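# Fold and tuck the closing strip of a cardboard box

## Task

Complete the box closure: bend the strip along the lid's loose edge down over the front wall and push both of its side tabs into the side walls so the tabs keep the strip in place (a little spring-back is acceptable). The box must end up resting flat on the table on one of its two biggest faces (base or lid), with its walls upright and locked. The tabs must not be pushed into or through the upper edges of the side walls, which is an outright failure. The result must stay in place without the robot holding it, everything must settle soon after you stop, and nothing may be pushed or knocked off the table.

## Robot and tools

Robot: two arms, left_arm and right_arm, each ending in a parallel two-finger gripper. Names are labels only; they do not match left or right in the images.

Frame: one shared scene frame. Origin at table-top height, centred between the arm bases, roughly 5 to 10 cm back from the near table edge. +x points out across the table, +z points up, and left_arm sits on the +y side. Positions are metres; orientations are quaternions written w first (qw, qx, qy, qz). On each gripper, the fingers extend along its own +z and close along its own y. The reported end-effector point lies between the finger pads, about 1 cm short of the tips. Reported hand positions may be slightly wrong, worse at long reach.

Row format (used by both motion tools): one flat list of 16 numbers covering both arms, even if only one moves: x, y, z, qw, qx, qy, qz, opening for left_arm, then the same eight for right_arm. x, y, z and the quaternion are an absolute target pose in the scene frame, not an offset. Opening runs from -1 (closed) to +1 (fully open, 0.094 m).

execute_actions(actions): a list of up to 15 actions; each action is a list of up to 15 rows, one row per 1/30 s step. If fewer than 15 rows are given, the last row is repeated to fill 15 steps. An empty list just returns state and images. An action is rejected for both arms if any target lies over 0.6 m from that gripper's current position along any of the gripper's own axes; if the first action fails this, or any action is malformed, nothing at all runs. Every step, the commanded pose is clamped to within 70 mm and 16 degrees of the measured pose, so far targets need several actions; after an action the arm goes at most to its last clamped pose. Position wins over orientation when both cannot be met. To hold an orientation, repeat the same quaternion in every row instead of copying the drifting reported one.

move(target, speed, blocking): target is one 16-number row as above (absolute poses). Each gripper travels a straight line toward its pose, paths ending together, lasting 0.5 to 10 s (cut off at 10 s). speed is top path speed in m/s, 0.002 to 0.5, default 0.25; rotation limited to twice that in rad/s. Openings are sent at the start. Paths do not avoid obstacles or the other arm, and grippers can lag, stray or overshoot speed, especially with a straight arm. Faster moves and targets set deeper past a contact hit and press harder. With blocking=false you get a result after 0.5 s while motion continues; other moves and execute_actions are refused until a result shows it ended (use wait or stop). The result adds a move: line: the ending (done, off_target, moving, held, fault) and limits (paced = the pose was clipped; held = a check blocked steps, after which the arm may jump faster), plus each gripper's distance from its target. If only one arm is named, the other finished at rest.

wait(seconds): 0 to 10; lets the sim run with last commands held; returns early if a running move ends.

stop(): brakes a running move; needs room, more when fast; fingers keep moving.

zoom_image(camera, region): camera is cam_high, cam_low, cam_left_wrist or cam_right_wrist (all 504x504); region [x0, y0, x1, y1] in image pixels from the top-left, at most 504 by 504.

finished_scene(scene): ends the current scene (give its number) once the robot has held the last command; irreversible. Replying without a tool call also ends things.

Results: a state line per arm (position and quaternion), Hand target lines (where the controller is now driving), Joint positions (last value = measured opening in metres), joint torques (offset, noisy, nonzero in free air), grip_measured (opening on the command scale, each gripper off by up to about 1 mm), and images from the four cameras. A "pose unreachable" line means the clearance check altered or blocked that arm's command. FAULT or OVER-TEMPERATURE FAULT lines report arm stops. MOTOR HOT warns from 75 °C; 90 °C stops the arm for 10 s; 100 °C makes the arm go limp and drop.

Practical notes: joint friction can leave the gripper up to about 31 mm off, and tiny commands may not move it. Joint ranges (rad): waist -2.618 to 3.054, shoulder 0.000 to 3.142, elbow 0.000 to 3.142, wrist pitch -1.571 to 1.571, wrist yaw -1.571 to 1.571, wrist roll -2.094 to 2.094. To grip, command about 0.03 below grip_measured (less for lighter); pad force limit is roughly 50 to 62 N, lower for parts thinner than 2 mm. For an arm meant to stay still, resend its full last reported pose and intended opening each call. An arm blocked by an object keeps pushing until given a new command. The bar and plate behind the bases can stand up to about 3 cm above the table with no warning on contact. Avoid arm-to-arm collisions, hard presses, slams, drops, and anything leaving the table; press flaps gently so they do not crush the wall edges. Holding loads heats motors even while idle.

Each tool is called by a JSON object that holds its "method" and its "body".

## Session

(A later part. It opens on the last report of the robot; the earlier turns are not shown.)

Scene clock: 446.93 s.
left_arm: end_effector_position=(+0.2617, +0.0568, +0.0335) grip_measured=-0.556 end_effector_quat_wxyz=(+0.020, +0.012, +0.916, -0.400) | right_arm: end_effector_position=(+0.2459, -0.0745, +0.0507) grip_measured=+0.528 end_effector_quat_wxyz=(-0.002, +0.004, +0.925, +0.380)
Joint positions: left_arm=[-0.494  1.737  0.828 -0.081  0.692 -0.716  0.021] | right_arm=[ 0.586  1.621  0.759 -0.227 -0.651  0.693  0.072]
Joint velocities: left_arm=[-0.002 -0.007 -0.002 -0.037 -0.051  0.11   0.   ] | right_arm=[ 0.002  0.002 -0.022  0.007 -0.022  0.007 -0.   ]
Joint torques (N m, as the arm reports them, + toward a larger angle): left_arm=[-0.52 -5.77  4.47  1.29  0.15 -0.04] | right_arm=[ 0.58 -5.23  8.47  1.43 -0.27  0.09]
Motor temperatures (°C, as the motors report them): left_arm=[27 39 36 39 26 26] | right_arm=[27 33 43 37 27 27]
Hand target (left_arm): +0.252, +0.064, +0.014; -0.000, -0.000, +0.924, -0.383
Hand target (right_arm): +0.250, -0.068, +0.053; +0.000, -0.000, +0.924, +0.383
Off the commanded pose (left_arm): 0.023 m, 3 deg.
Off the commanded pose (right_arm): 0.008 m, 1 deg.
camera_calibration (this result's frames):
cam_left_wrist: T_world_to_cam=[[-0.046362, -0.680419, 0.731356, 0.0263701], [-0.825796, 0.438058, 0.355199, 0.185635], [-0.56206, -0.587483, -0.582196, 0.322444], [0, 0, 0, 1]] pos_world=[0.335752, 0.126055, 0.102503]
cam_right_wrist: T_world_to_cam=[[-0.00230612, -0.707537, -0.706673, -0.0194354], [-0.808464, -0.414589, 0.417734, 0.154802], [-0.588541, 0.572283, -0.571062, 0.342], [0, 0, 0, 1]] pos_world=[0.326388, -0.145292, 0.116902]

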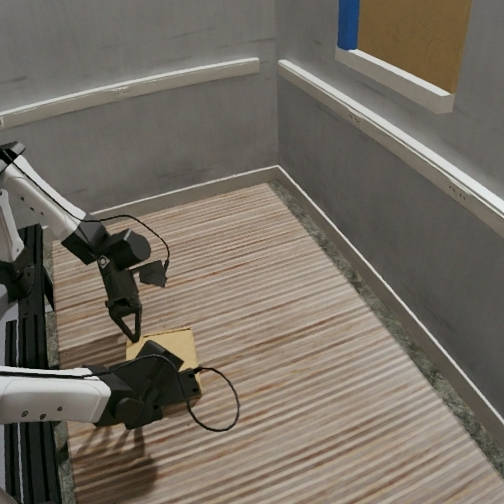

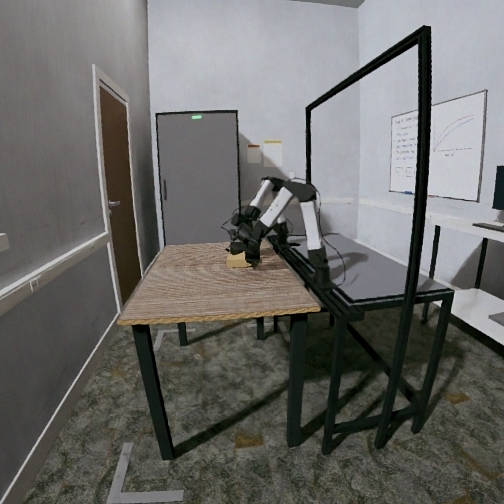

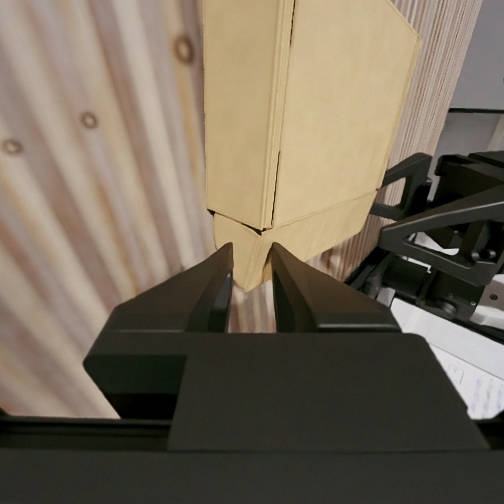

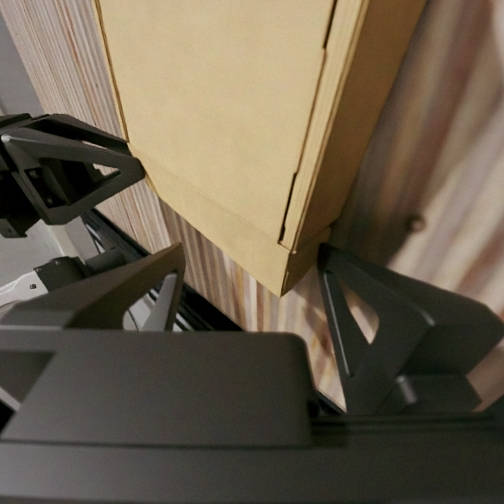

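Progressing. Continue.

{"method": "execute_actions", "body": {"actions": [[[0.253,0.064,0.012,0,0,0.924,-0.383,-0.555,0.250,-0.068,0.053,0,0,0.924,0.383,0.54]],[[0.253,0.0645,0.011,0,0,0.924,-0.383,-0.555,0.250,-0.068,0.053,0,0,0.924,0.383,0.55]]]}}

{"method": "zoom_image", "body": {"camera": "cam_right_wrist", "region": [140, 150, 380, 320]}}

{"method": "zoom_image", "body": {"camera": "cam_left_wrist", "region": [140, 150, 380, 320]}}

Scene clock: 450.93 s.
left_arm: end_effector_position=(+0.2623, +0.0565, +0.0339) grip_measured=-0.556 end_effector_quat_wxyz=(+0.021, +0.012, +0.916, -0.401) | right_arm: end_effector_position=(+0.2459, -0.0745, +0.0507) grip_measured=+0.548 end_effector_quat_wxyz=(-0.002, +0.004, +0.925, +0.380)
Joint positions: left_arm=[-0.494  1.737  0.828 -0.077  0.692 -0.716  0.021] | right_arm=[ 0.586  1.621  0.759 -0.227 -0.651  0.693  0.073]
Joint velocities: left_arm=[ 0.002  0.012  0.012 -0.007 -0.081 -0.051 -0.001] | right_arm=[ 0.002  0.022 -0.002 -0.066  0.007  0.051  0.001]
Joint torques (N m, as the arm reports them, + toward a larger angle): left_arm=[-0.45 -5.45  4.16  1.33  0.14 -0.05] | right_arm=[ 0.9  -5.29  8.4   1.39 -0.32  0.04]
Motor temperatures (°C, as the motors report them): left_arm=[27 39 36 39 26 26] | right_arm=[27 33 43 37 27 27]
Hand target (left_arm): +0.252, +0.065, +0.012; -0.000, -0.000, +0.924, -0.383
Hand target (right_arm): +0.250, -0.068, +0.053; +0.000, +0.000, +0.924, +0.383
Off the commanded pose (left_arm): 0.026 m, 4 deg.
Off the commanded pose (right_arm): 0.008 m, 1 deg.
camera_calibration (this result's frames):
cam_left_wrist: T_world_to_cam=[[-0.0485952, -0.679134, 0.732404, 0.0263867], [-0.826793, 0.438764, 0.351993, 0.186401], [-0.560403, -0.588442, -0.582825, 0.322401], [0, 0, 0, 1]] pos_world=[0.336072, 0.125849, 0.102966]
cam_right_wrist: T_world_to_cam=[[-0.00230612, -0.707537, -0.706673, -0.0194354], [-0.808464, -0.414589, 0.417734, 0.154802], [-0.588541, 0.572283, -0.571062, 0.342], [0, 0, 0, 1]] pos_world=[0.326388, -0.145292, 0.116902]

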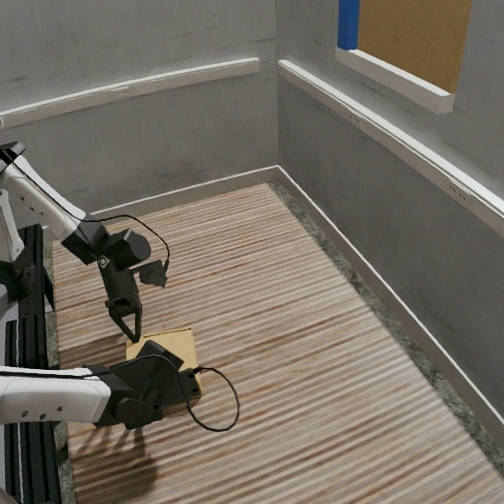

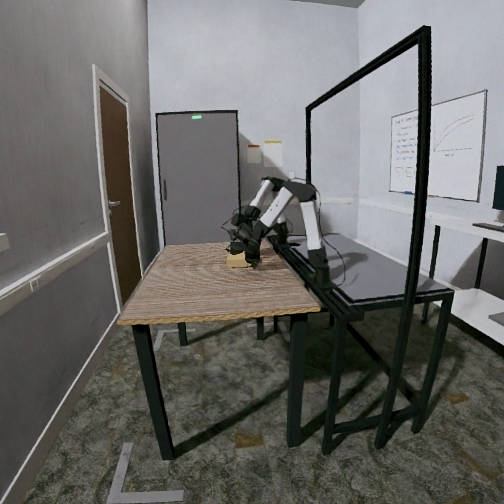

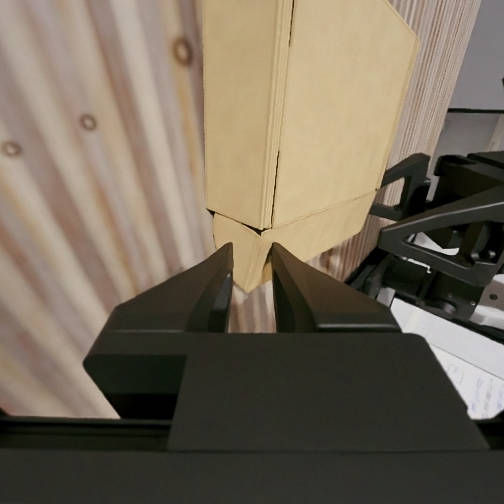

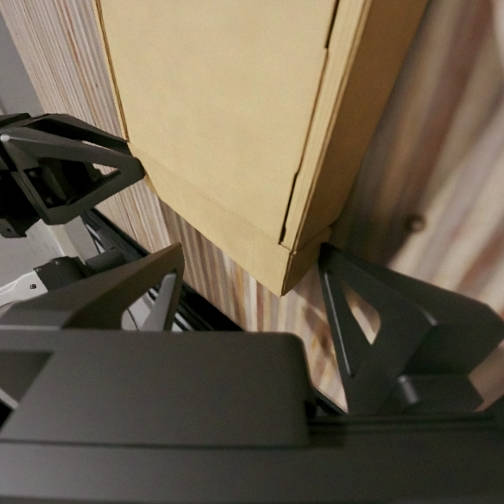

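Region (140, 150, 380, 320) of cam_right_wrist's 504x504 image, scaled by 2.100, with more detail than that image has; it fills the top 357 rows of this view, and the rest is white.

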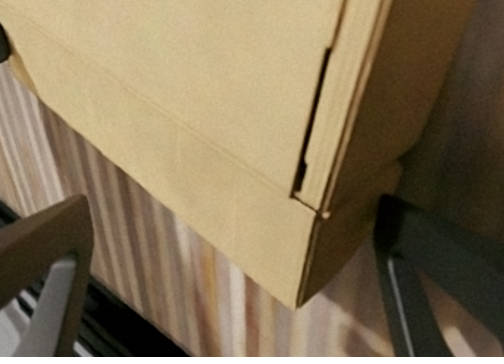

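Region (140, 150, 380, 320) of cam_left_wrist's 504x504 image, scaled by 2.100, with more detail than that image has; it fills the top 357 rows of this view, and the rest is white.

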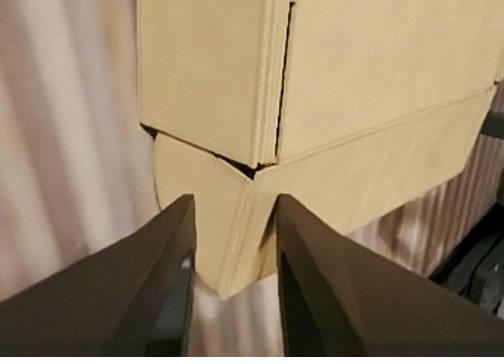

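{"method": "execute_actions", "body": {"actions": [[[0.253,0.0645,0.011,0,0,0.924,-0.383,-0.555,0.250,-0.068,0.053,0,0,0.924,0.383,0.57]],[[0.253,0.0645,0.010,0,0,0.924,-0.383,-0.555,0.250,-0.068,0.053,0,0,0.924,0.383,0.59]]]}}

{"method": "zoom_image", "body": {"camera": "cam_right_wrist", "region": [140, 150, 380, 320]}}

{"method": "zoom_image", "body": {"camera": "cam_left_wrist", "region": [140, 150, 380, 320]}}

Scene clock: 457.27 s.
left_arm: end_effector_position=(+0.2613, +0.0571, +0.0325) grip_measured=-0.556 end_effector_quat_wxyz=(+0.022, +0.013, +0.916, -0.401) | right_arm: end_effector_position=(+0.2460, -0.0746, +0.0506) grip_measured=+0.588 end_effector_quat_wxyz=(-0.001, +0.004, +0.925, +0.379)
Joint positions: left_arm=[-0.494  1.737  0.82  -0.068  0.692 -0.716  0.021] | right_arm=[ 0.586  1.621  0.759 -0.227 -0.65   0.694  0.075]
Joint velocities: left_arm=[ 0.027  0.012 -0.002  0.007  0.022  0.022 -0.002] | right_arm=[-0.007 -0.012  0.002  0.037 -0.022  0.022  0.   ]
Joint torques (N m, as the arm reports them, + toward a larger angle): left_arm=[-0.44 -5.17  4.57  1.29  0.14 -0.04] | right_arm=[ 0.85 -5.13  8.42  1.38 -0.32  0.06]
Motor temperatures (°C, as the motors report them): left_arm=[27 39 36 39 26 26] | right_arm=[27 33 43 37 27 27]
Hand target (left_arm): +0.252, +0.065, +0.011; -0.000, -0.000, +0.924, -0.383
Hand target (right_arm): +0.250, -0.068, +0.053; +0.000, +0.000, +0.924, +0.383
Off the commanded pose (left_arm): 0.025 m, 4 deg.
Off the commanded pose (right_arm): 0.008 m, 1 deg.
camera_calibration (this result's frames):
cam_left_wrist: T_world_to_cam=[[-0.0493402, -0.678705, 0.732752, 0.0279425], [-0.827124, 0.438998, 0.350923, 0.185959], [-0.55985, -0.588762, -0.583033, 0.321293], [0, 0, 0, 1]] pos_world=[0.335066, 0.126494, 0.101592]
cam_right_wrist: T_world_to_cam=[[-0.00268325, -0.708161, -0.706046, -0.0195729], [-0.80889, -0.413588, 0.417901, 0.155074], [-0.587953, 0.572235, -0.571715, 0.341959], [0, 0, 0, 1]] pos_world=[0.326441, -0.145405, 0.116878]

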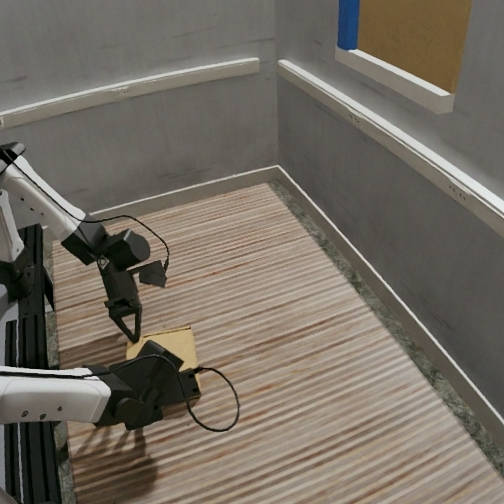

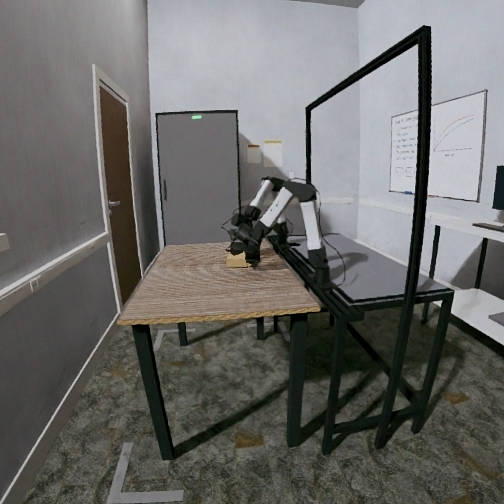

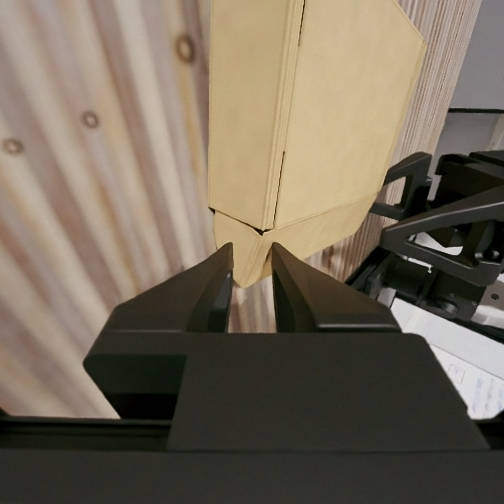

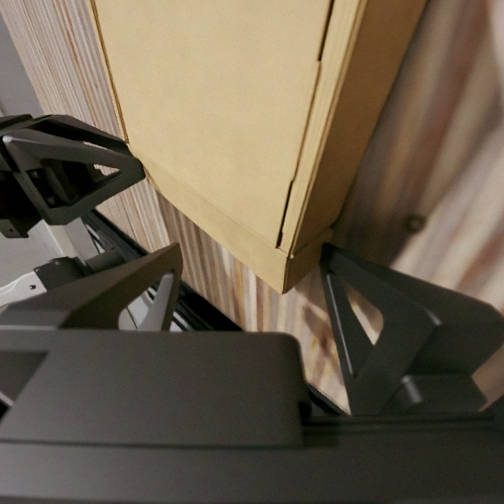

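Region (140, 150, 380, 320) of cam_right_wrist's 504x504 image, scaled by 2.100, with more detail than that image has; it fills the top 357 rows of this view, and the rest is white.

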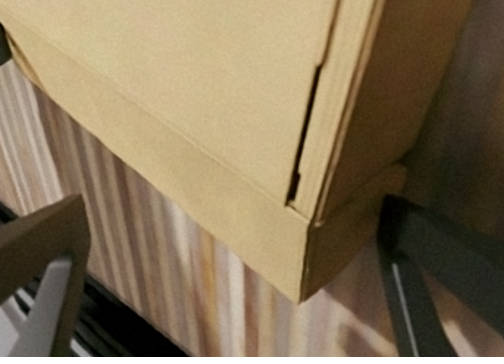

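Region (140, 150, 380, 320) of cam_left_wrist's 504x504 image, scaled by 2.100, with more detail than that image has; it fills the top 357 rows of this view, and the rest is white.

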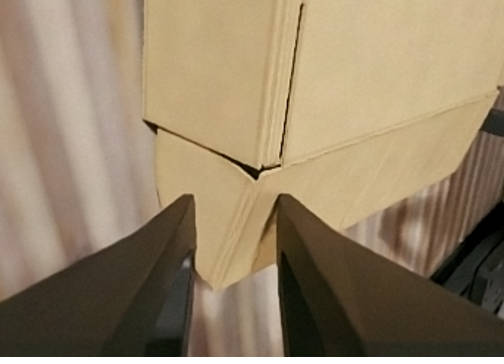

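{"method": "execute_actions", "body": {"actions": [[[0.253,0.0645,0.010,0,0,0.924,-0.383,-0.555,0.250,-0.068,0.053,0,0,0.924,0.383,0.61]],[[0.253,0.0645,0.010,0,0,0.924,-0.383,-0.555,0.250,-0.068,0.053,0,0,0.924,0.383,0.63]]]}}

{"method": "zoom_image", "body": {"camera": "cam_right_wrist", "region": [140, 150, 380, 320]}}

{"method": "zoom_image", "body": {"camera": "cam_left_wrist", "region": [140, 150, 380, 320]}}

{"method": "zoom_image", "body": {"camera": "cam_low", "region": [210, 230, 290, 285]}}

Scene clock: 461.87 s.
left_arm: end_effector_position=(+0.2614, +0.0571, +0.0325) grip_measured=-0.556 end_effector_quat_wxyz=(+0.022, +0.013, +0.916, -0.401) | right_arm: end_effector_position=(+0.2460, -0.0746, +0.0506) grip_measured=+0.628 end_effector_quat_wxyz=(-0.001, +0.004, +0.925, +0.379)
Joint positions: left_arm=[-0.494  1.737  0.82  -0.068  0.692 -0.716  0.021] | right_arm=[ 0.586  1.621  0.759 -0.227 -0.65   0.694  0.076]
Joint velocities: left_arm=[ 0.007  0.007  0.002 -0.007  0.051  0.051 -0.   ] | right_arm=[-0.002 -0.012  0.002 -0.051 -0.051 -0.051 -0.   ]
Joint torques (N m, as the arm reports them, + toward a larger angle): left_arm=[-0.45 -5.13  4.6   1.28  0.15 -0.04] | right_arm=[ 0.7  -5.22  8.28  1.39 -0.35  0.02]
Motor temperatures (°C, as the motors report them): left_arm=[27 38 36 39 26 26] | right_arm=[27 33 43 37 27 27]
Hand target (left_arm): +0.252, +0.065, +0.011; +0.000, -0.000, +0.924, -0.383
Hand target (right_arm): +0.250, -0.068, +0.053; +0.000, +0.000, +0.924, +0.383
Off the commanded pose (left_arm): 0.025 m, 4 deg.
Off the commanded pose (right_arm): 0.008 m, 1 deg.
camera_calibration (this result's frames):
cam_left_wrist: T_world_to_cam=[[-0.0495886, -0.678562, 0.732868, 0.0279443], [-0.827234, 0.439076, 0.350566, 0.186044], [-0.559666, -0.588869, -0.583102, 0.321288], [0, 0, 0, 1]] pos_world=[0.335101, 0.126471, 0.101644]
cam_right_wrist: T_world_to_cam=[[-0.00268325, -0.708161, -0.706046, -0.0195729], [-0.80889, -0.413588, 0.417901, 0.155074], [-0.587953, 0.572235, -0.571715, 0.341959], [0, 0, 0, 1]] pos_world=[0.326441, -0.145405, 0.116878]

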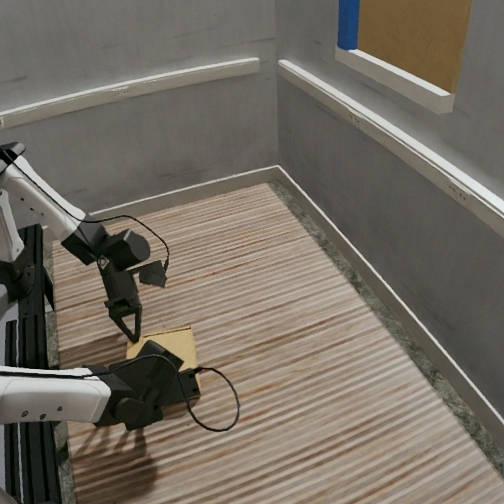

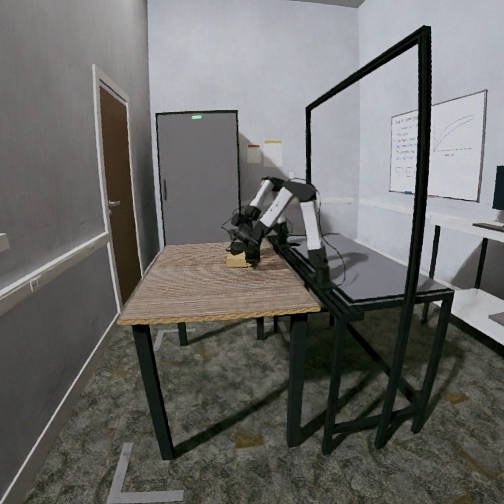

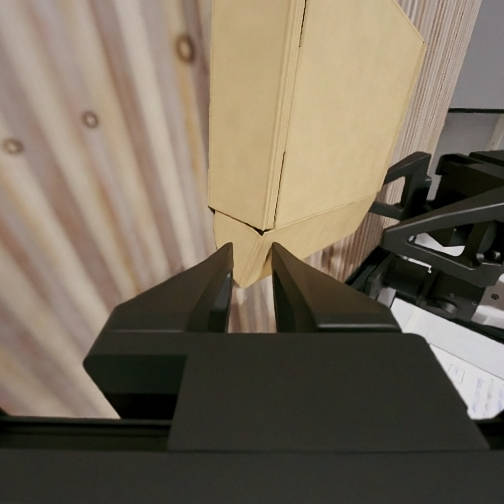

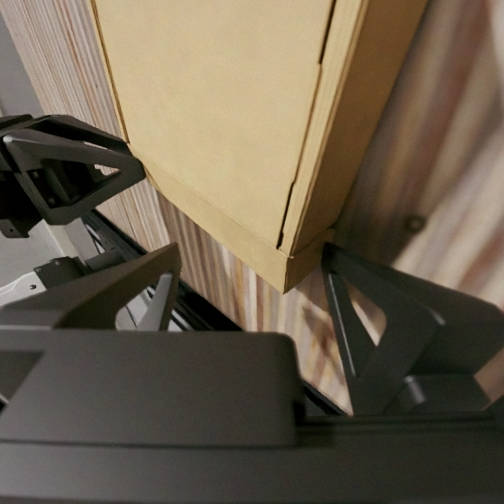

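Region (140, 150, 380, 320) of cam_right_wrist's 504x504 image, scaled by 2.100, with more detail than that image has; it fills the top 357 rows of this view, and the rest is white.

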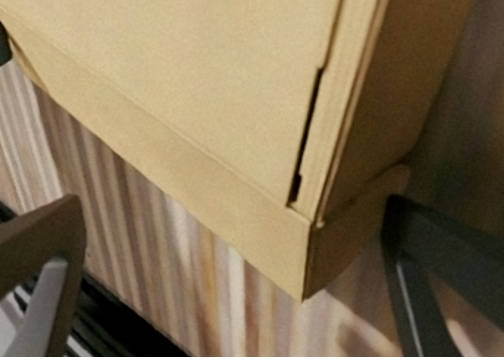

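Region (140, 150, 380, 320) of cam_left_wrist's 504x504 image, scaled by 2.100, with more detail than that image has; it fills the top 357 rows of this view, and the rest is white.

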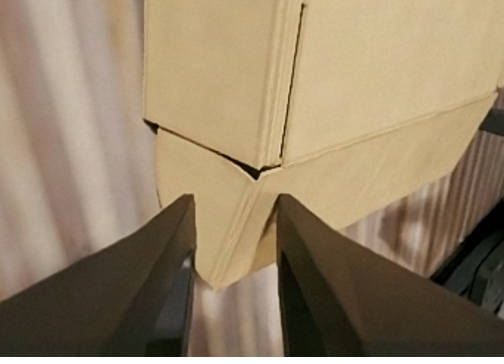

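Region (210, 230, 290, 285) of cam_low's 504x504 image, scaled by 6.300, with more detail than that image has; it fills the top 346 rows of this view, and the rest is white.

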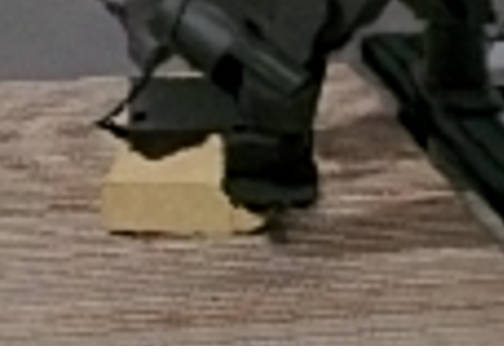

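{"method": "execute_actions", "body": {"actions": [[[0.253,0.0645,0.010,0,0,0.924,-0.383,-0.555,0.250,-0.068,0.053,0,0,0.924,0.383,0.65]],[[0.253,0.0645,0.010,0,0,0.924,-0.383,-0.555,0.250,-0.068,0.053,0,0,0.924,0.383,0.67]]]}}

{"method": "zoom_image", "body": {"camera": "cam_right_wrist", "region": [240, 190, 380, 300]}}

Scene clock: 466.50 s.
left_arm: end_effector_position=(+0.2614, +0.0571, +0.0325) grip_measured=-0.556 end_effector_quat_wxyz=(+0.022, +0.013, +0.916, -0.401) | right_arm: end_effector_position=(+0.2461, -0.0746, +0.0506) grip_measured=+0.668 end_effector_quat_wxyz=(-0.001, +0.004, +0.925, +0.379)
Joint positions: left_arm=[-0.494  1.737  0.82  -0.068  0.692 -0.716  0.021] | right_arm=[ 0.586  1.621  0.759 -0.227 -0.65   0.694  0.078]
Joint velocities: left_arm=[-0.012 -0.012 -0.017  0.007 -0.037 -0.051  0.   ] | right_arm=[-0.007  0.007  0.002 -0.007  0.007 -0.081  0.   ]
Joint torques (N m, as the arm reports them, + toward a larger angle): left_arm=[-0.44 -5.18  4.57  1.29  0.14 -0.04] | right_arm=[ 0.7  -5.52  8.39  1.39 -0.28  0.03]
Motor temperatures (°C, as the motors report them): left_arm=[27 38 36 39 26 26] | right_arm=[27 33 43 37 27 27]
Hand target (left_arm): +0.252, +0.065, +0.011; +0.000, -0.000, +0.924, -0.383
Hand target (right_arm): +0.250, -0.068, +0.053; -0.000, +0.000, +0.924, +0.383
Off the commanded pose (left_arm): 0.025 m, 4 deg.
Off the commanded pose (right_arm): 0.008 m, 1 deg.
camera_calibration (this result's frames):
cam_left_wrist: T_world_to_cam=[[-0.0495886, -0.678562, 0.732868, 0.0279443], [-0.827234, 0.439076, 0.350566, 0.186044], [-0.559666, -0.588869, -0.583102, 0.321288], [0, 0, 0, 1]] pos_world=[0.335101, 0.126471, 0.101644]
cam_right_wrist: T_world_to_cam=[[-0.00245078, -0.708025, -0.706183, -0.0195621], [-0.809028, -0.413668, 0.417555, 0.15517], [-0.587765, 0.572345, -0.571799, 0.341961], [0, 0, 0, 1]] pos_world=[0.326481, -0.145381, 0.116927]

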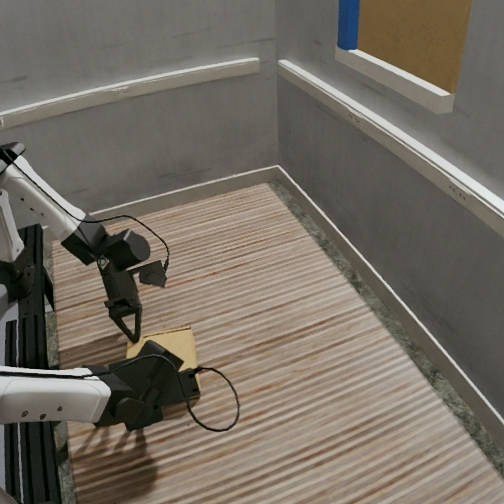

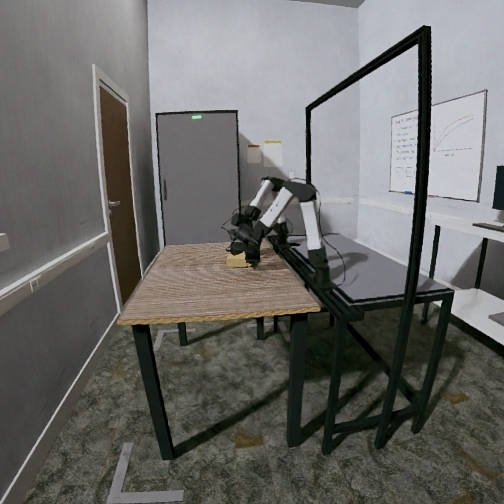

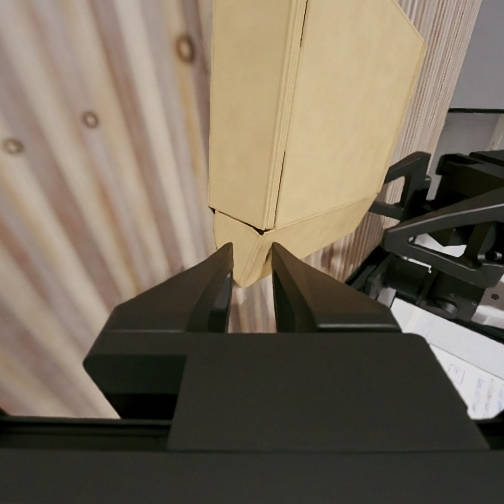

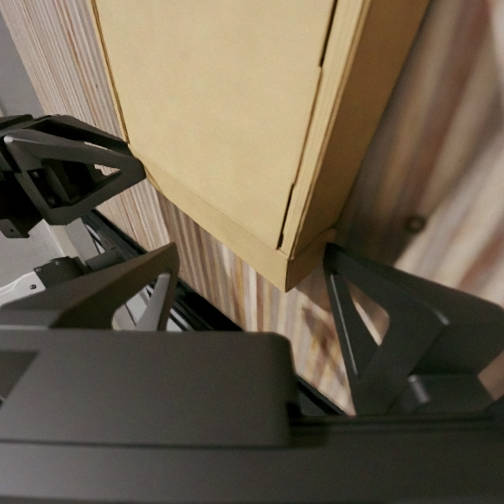

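Region (240, 190, 380, 300) of cam_right_wrist's 504x504 image, scaled by 3.600, with more detail than that image has; it fills the top 396 rows of this view, and the rest is white.

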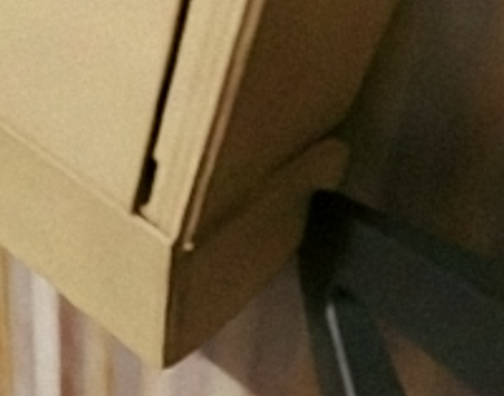

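{"method": "execute_actions", "body": {"actions": [[[0.253,0.0645,0.010,0,0,0.924,-0.383,-0.555,0.250,-0.068,0.053,0,0,0.924,0.383,0.63]],[[0.253,0.0645,0.010,0,0,0.924,-0.383,-0.555,0.250,-0.068,0.053,0,0,0.924,0.383,0.59]]]}}

{"method": "zoom_image", "body": {"camera": "cam_right_wrist", "region": [240, 190, 380, 300]}}

Scene clock: 471.80 s.
left_arm: end_effector_position=(+0.2614, +0.0571, +0.0325) grip_measured=-0.556 end_effector_quat_wxyz=(+0.022, +0.013, +0.916, -0.401) | right_arm: end_effector_position=(+0.2463, -0.0748, +0.0504) grip_measured=+0.592 end_effector_quat_wxyz=(-0.001, +0.004, +0.926, +0.378)
Joint positions: left_arm=[-0.494  1.737  0.82  -0.068  0.692 -0.716  0.021] | right_arm=[ 0.586  1.621  0.759 -0.227 -0.648  0.694  0.075]
Joint velocities: left_arm=[-0.022 -0.007 -0.002 -0.037  0.007 -0.022  0.001] | right_arm=[-0.022 -0.002  0.017 -0.051  0.051 -0.007  0.   ]
Joint torques (N m, as the arm reports them, + toward a larger angle): left_arm=[-0.38 -5.16  4.57  1.28  0.14 -0.03] | right_arm=[ 0.84 -5.29  8.26  1.4  -0.36  0.08]
Motor temperatures (°C, as the motors report them): left_arm=[27 38 36 39 26 26] | right_arm=[27 33 43 37 27 27]
Hand target (left_arm): +0.252, +0.065, +0.011; +0.000, -0.000, +0.924, -0.383
Hand target (right_arm): +0.250, -0.068, +0.053; -0.000, -0.000, +0.924, +0.383
Off the commanded pose (left_arm): 0.025 m, 4 deg.
Off the commanded pose (right_arm): 0.008 m, 1 deg.
camera_calibration (this result's frames):
cam_left_wrist: T_world_to_cam=[[-0.0495886, -0.678562, 0.732868, 0.0279443], [-0.827234, 0.439076, 0.350566, 0.186044], [-0.559666, -0.588869, -0.583102, 0.321288], [0, 0, 0, 1]] pos_world=[0.335101, 0.126471, 0.101644]
cam_right_wrist: T_world_to_cam=[[-0.00244445, -0.709273, -0.704929, -0.0200242], [-0.809879, -0.412104, 0.417452, 0.155702], [-0.586592, 0.571928, -0.573418, 0.341871], [0, 0, 0, 1]] pos_world=[0.32659, -0.145563, 0.116922]

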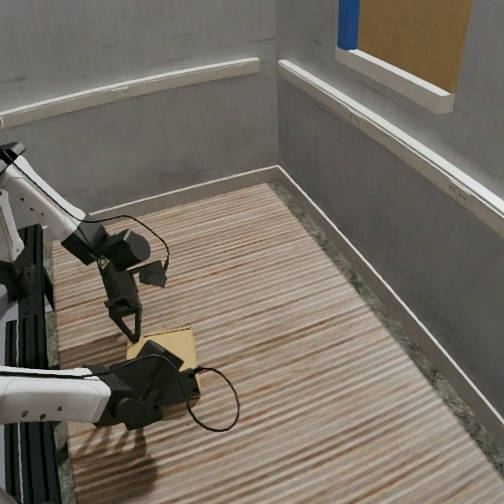

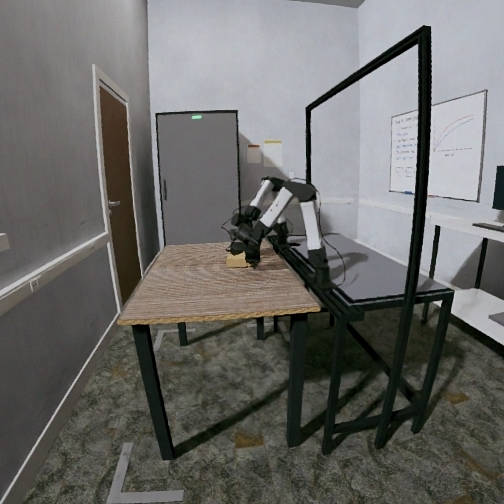

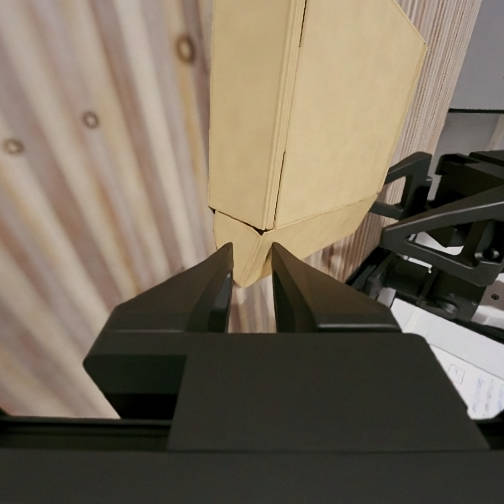

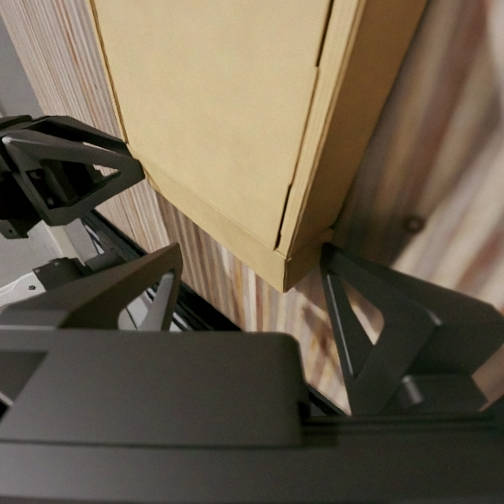

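Region (240, 190, 380, 300) of cam_right_wrist's 504x504 image, scaled by 3.600, with more detail than that image has; it fills the top 396 rows of this view, and the rest is white.

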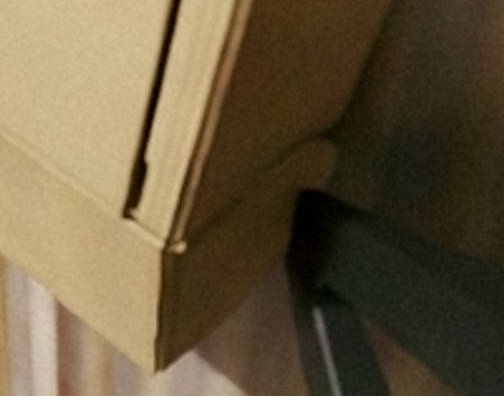

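{"method": "execute_actions", "body": {"actions": [[[0.256,0.062,0.020,0,0,0.924,-0.383,-0.57,0.250,-0.068,0.053,0,0,0.924,0.383,0.57]],[[0.259,0.060,0.030,0,0,0.924,-0.383,-0.57,0.250,-0.068,0.053,0,0,0.924,0.383,0.55]],[[0.261,0.058,0.036,0,0,0.924,-0.383,-0.57,0.250,-0.068,0.053,0,0,0.924,0.383,0.55]]]}}

{"method": "zoom_image", "body": {"camera": "cam_right_wrist", "region": [240, 190, 380, 300]}}

{"method": "zoom_image", "body": {"camera": "cam_left_wrist", "region": [170, 180, 310, 300]}}

Scene clock: 479.97 s.
left_arm: end_effector_position=(+0.2597, +0.0583, +0.0354) grip_measured=-0.569 end_effector_quat_wxyz=(+0.003, +0.003, +0.922, -0.388) | right_arm: end_effector_position=(+0.2464, -0.0749, +0.0504) grip_measured=+0.552 end_effector_quat_wxyz=(-0.000, +0.004, +0.926, +0.378)
Joint positions: left_arm=[-0.494  1.737  0.863 -0.163  0.689 -0.716  0.02 ] | right_arm=[ 0.586  1.621  0.759 -0.227 -0.647  0.694  0.073]
Joint velocities: left_arm=[ 0.017 -0.002  0.007 -0.007  0.051 -0.022 -0.001] | right_arm=[-0.022  0.002 -0.012 -0.051  0.022  0.007 -0.   ]
Joint torques (N m, as the arm reports them, + toward a larger angle): left_arm=[-0.59 -7.79  7.55  1.01  0.16 -0.07] | right_arm=[ 0.73 -5.27  8.4   1.39 -0.31  0.03]
Motor temperatures (°C, as the motors report them): left_arm=[27 38 36 38 26 26] | right_arm=[27 33 43 37 27 27]
Hand target (left_arm): +0.261, +0.058, +0.036; +0.000, -0.000, +0.924, -0.383
Hand target (right_arm): +0.250, -0.068, +0.053; +0.000, +0.000, +0.924, +0.383
Off the commanded pose (left_arm): 0.001 m, 1 deg.
Off the commanded pose (right_arm): 0.008 m, 1 deg.
camera_calibration (this result's frames):
cam_left_wrist: T_world_to_cam=[[-0.0163892, -0.69908, 0.714856, 0.0198232], [-0.812372, 0.426118, 0.398089, 0.17833], [-0.582909, -0.574205, -0.574897, 0.3277], [0, 0, 0, 1]] pos_world=[0.336215, 0.126035, 0.103232]
cam_right_wrist: T_world_to_cam=[[-0.00244292, -0.709689, -0.704511, -0.0201781], [-0.810162, -0.411583, 0.417417, 0.155879], [-0.586201, 0.571788, -0.573957, 0.341841], [0, 0, 0, 1]] pos_world=[0.326626, -0.145624, 0.11692]

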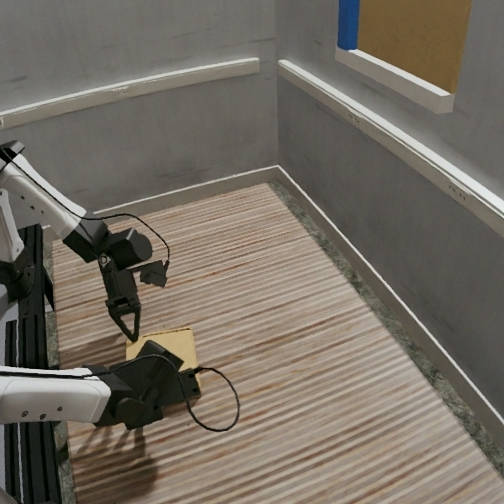

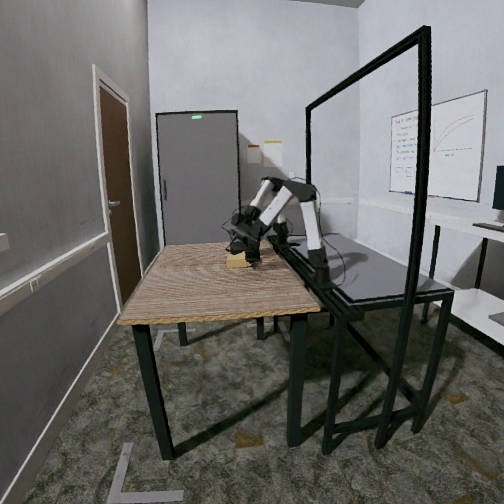

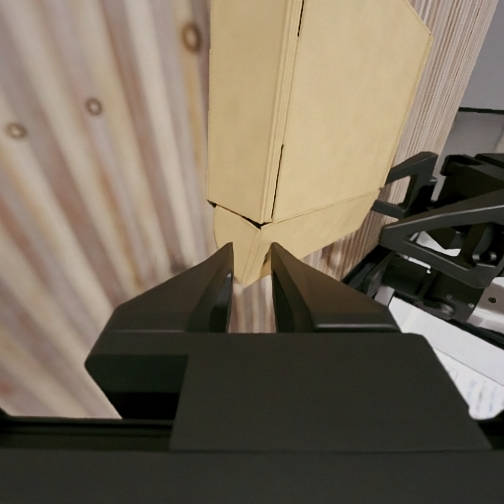

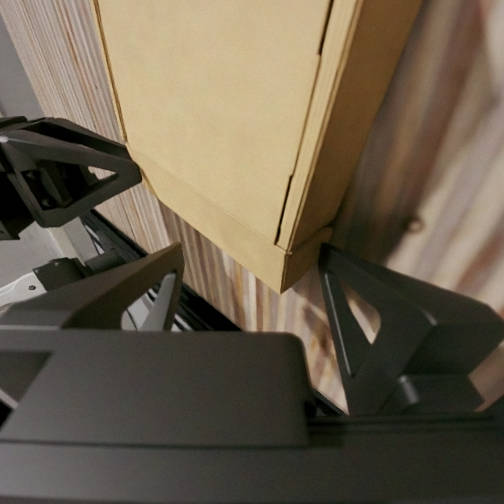

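Region (240, 190, 380, 300) of cam_right_wrist's 504x504 image, scaled by 3.600, with more detail than that image has; it fills the top 396 rows of this view, and the rest is white.

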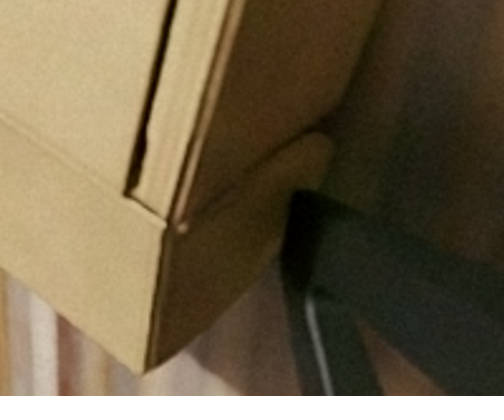

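Region (170, 180, 310, 300) of cam_left_wrist's 504x504 image, scaled by 3.600, with more detail than that image has; it fills the top 432 rows of this view, and the rest is white.

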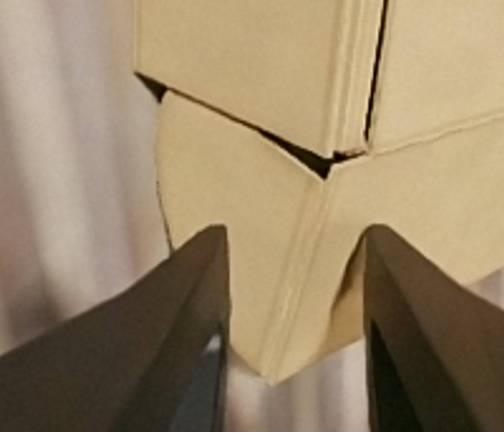

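{"method": "execute_actions", "body": {"actions": [[[0.261,0.058,0.036,0,0,0.924,-0.383,-0.57,0.250,-0.068,0.053,0,0,0.924,0.383,0.75]],[[0.261,0.058,0.036,0,0,0.924,-0.383,-0.57,0.250,-0.068,0.053,0,0,0.924,0.383,0.75]]]}}

{"method": "zoom_image", "body": {"camera": "cam_right_wrist", "region": [240, 190, 380, 300]}}

{"method": "zoom_image", "body": {"camera": "cam_left_wrist", "region": [170, 180, 310, 300]}}

Scene clock: 485.80 s.
left_arm: end_effector_position=(+0.2593, +0.0586, +0.0351) grip_measured=-0.569 end_effector_quat_wxyz=(+0.002, +0.002, +0.922, -0.388) | right_arm: end_effector_position=(+0.2464, -0.0749, +0.0504) grip_measured=+0.748 end_effector_quat_wxyz=(-0.000, +0.004, +0.926, +0.378)
Joint positions: left_arm=[-0.494  1.737  0.863 -0.165  0.689 -0.716  0.02 ] | right_arm=[ 0.586  1.621  0.759 -0.227 -0.647  0.694  0.082]
Joint velocities: left_arm=[-0.012 -0.002  0.012  0.051  0.007  0.037 -0.   ] | right_arm=[ 0.002  0.007  0.007  0.022  0.022 -0.095 -0.001]
Joint torques (N m, as the arm reports them, + toward a larger angle): left_arm=[-0.57 -7.79  7.55  1.02  0.16 -0.05] | right_arm=[ 0.85 -5.3   8.4   1.38 -0.37  0.13]
Motor temperatures (°C, as the motors report them): left_arm=[27 39 37 38 26 26] | right_arm=[27 33 43 37 27 27]
Hand target (left_arm): +0.261, +0.058, +0.036; +0.000, -0.000, +0.924, -0.383
Hand target (right_arm): +0.250, -0.068, +0.053; +0.000, +0.000, +0.924, +0.383
Off the commanded pose (left_arm): 0.002 m, 1 deg.
Off the commanded pose (right_arm): 0.008 m, 1 deg.
camera_calibration (this result's frames):
cam_left_wrist: T_world_to_cam=[[-0.0146908, -0.700053, 0.71394, 0.0198302], [-0.81149, 0.425508, 0.400533, 0.177711], [-0.584181, -0.573471, -0.574337, 0.327722], [0, 0, 0, 1]] pos_world=[0.335951, 0.126204, 0.102886]
cam_right_wrist: T_world_to_cam=[[-0.00244292, -0.709689, -0.704511, -0.0201781], [-0.810162, -0.411583, 0.417417, 0.155879], [-0.586201, 0.571788, -0.573957, 0.341841], [0, 0, 0, 1]] pos_world=[0.326626, -0.145624, 0.11692]

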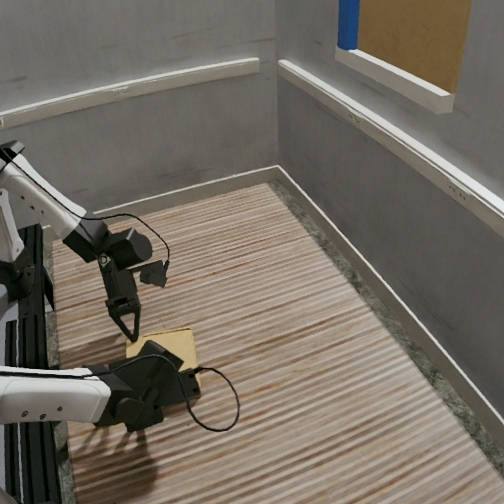

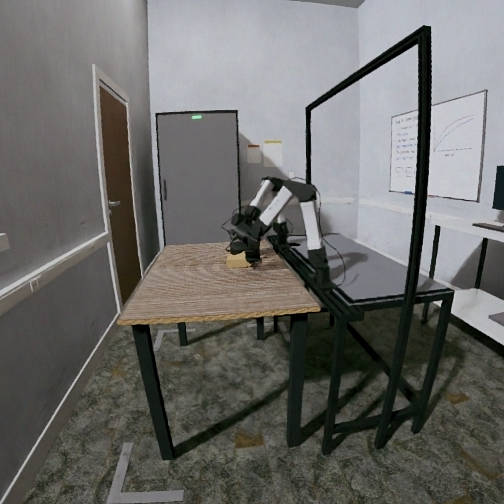

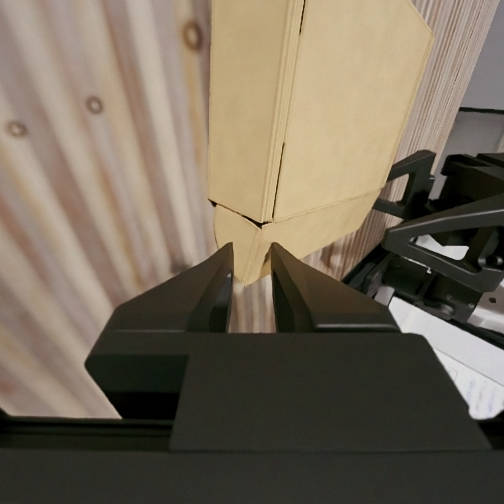

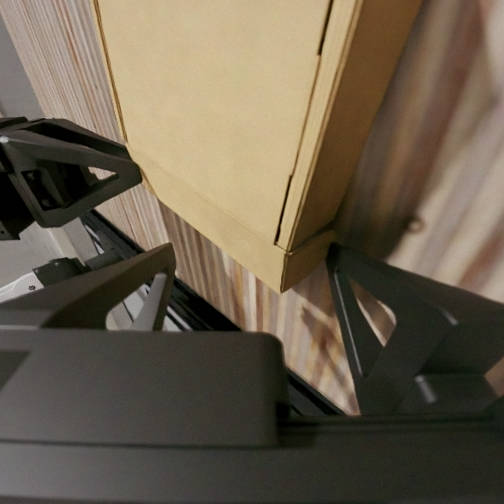

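Region (240, 190, 380, 300) of cam_right_wrist's 504x504 image, scaled by 3.600, with more detail than that image has; it fills the top 396 rows of this view, and the rest is white.

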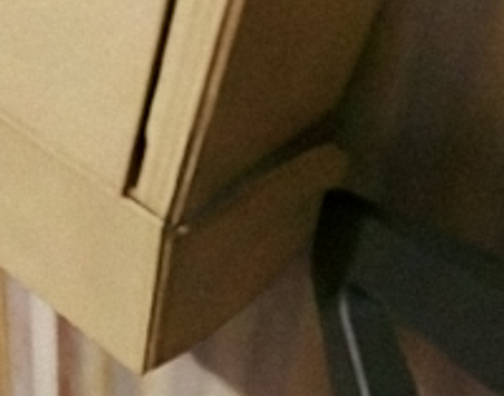

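Region (170, 180, 310, 300) of cam_left_wrist's 504x504 image, scaled by 3.600, with more detail than that image has; it fills the top 432 rows of this view, and the rest is white.

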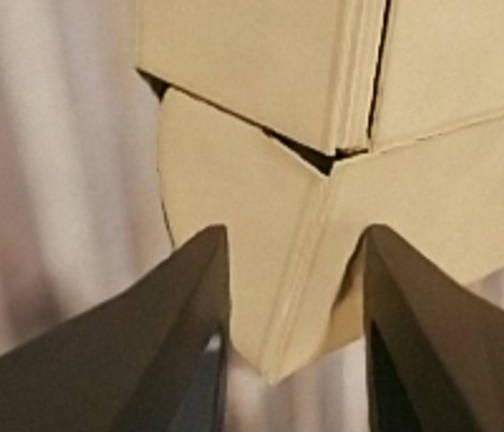

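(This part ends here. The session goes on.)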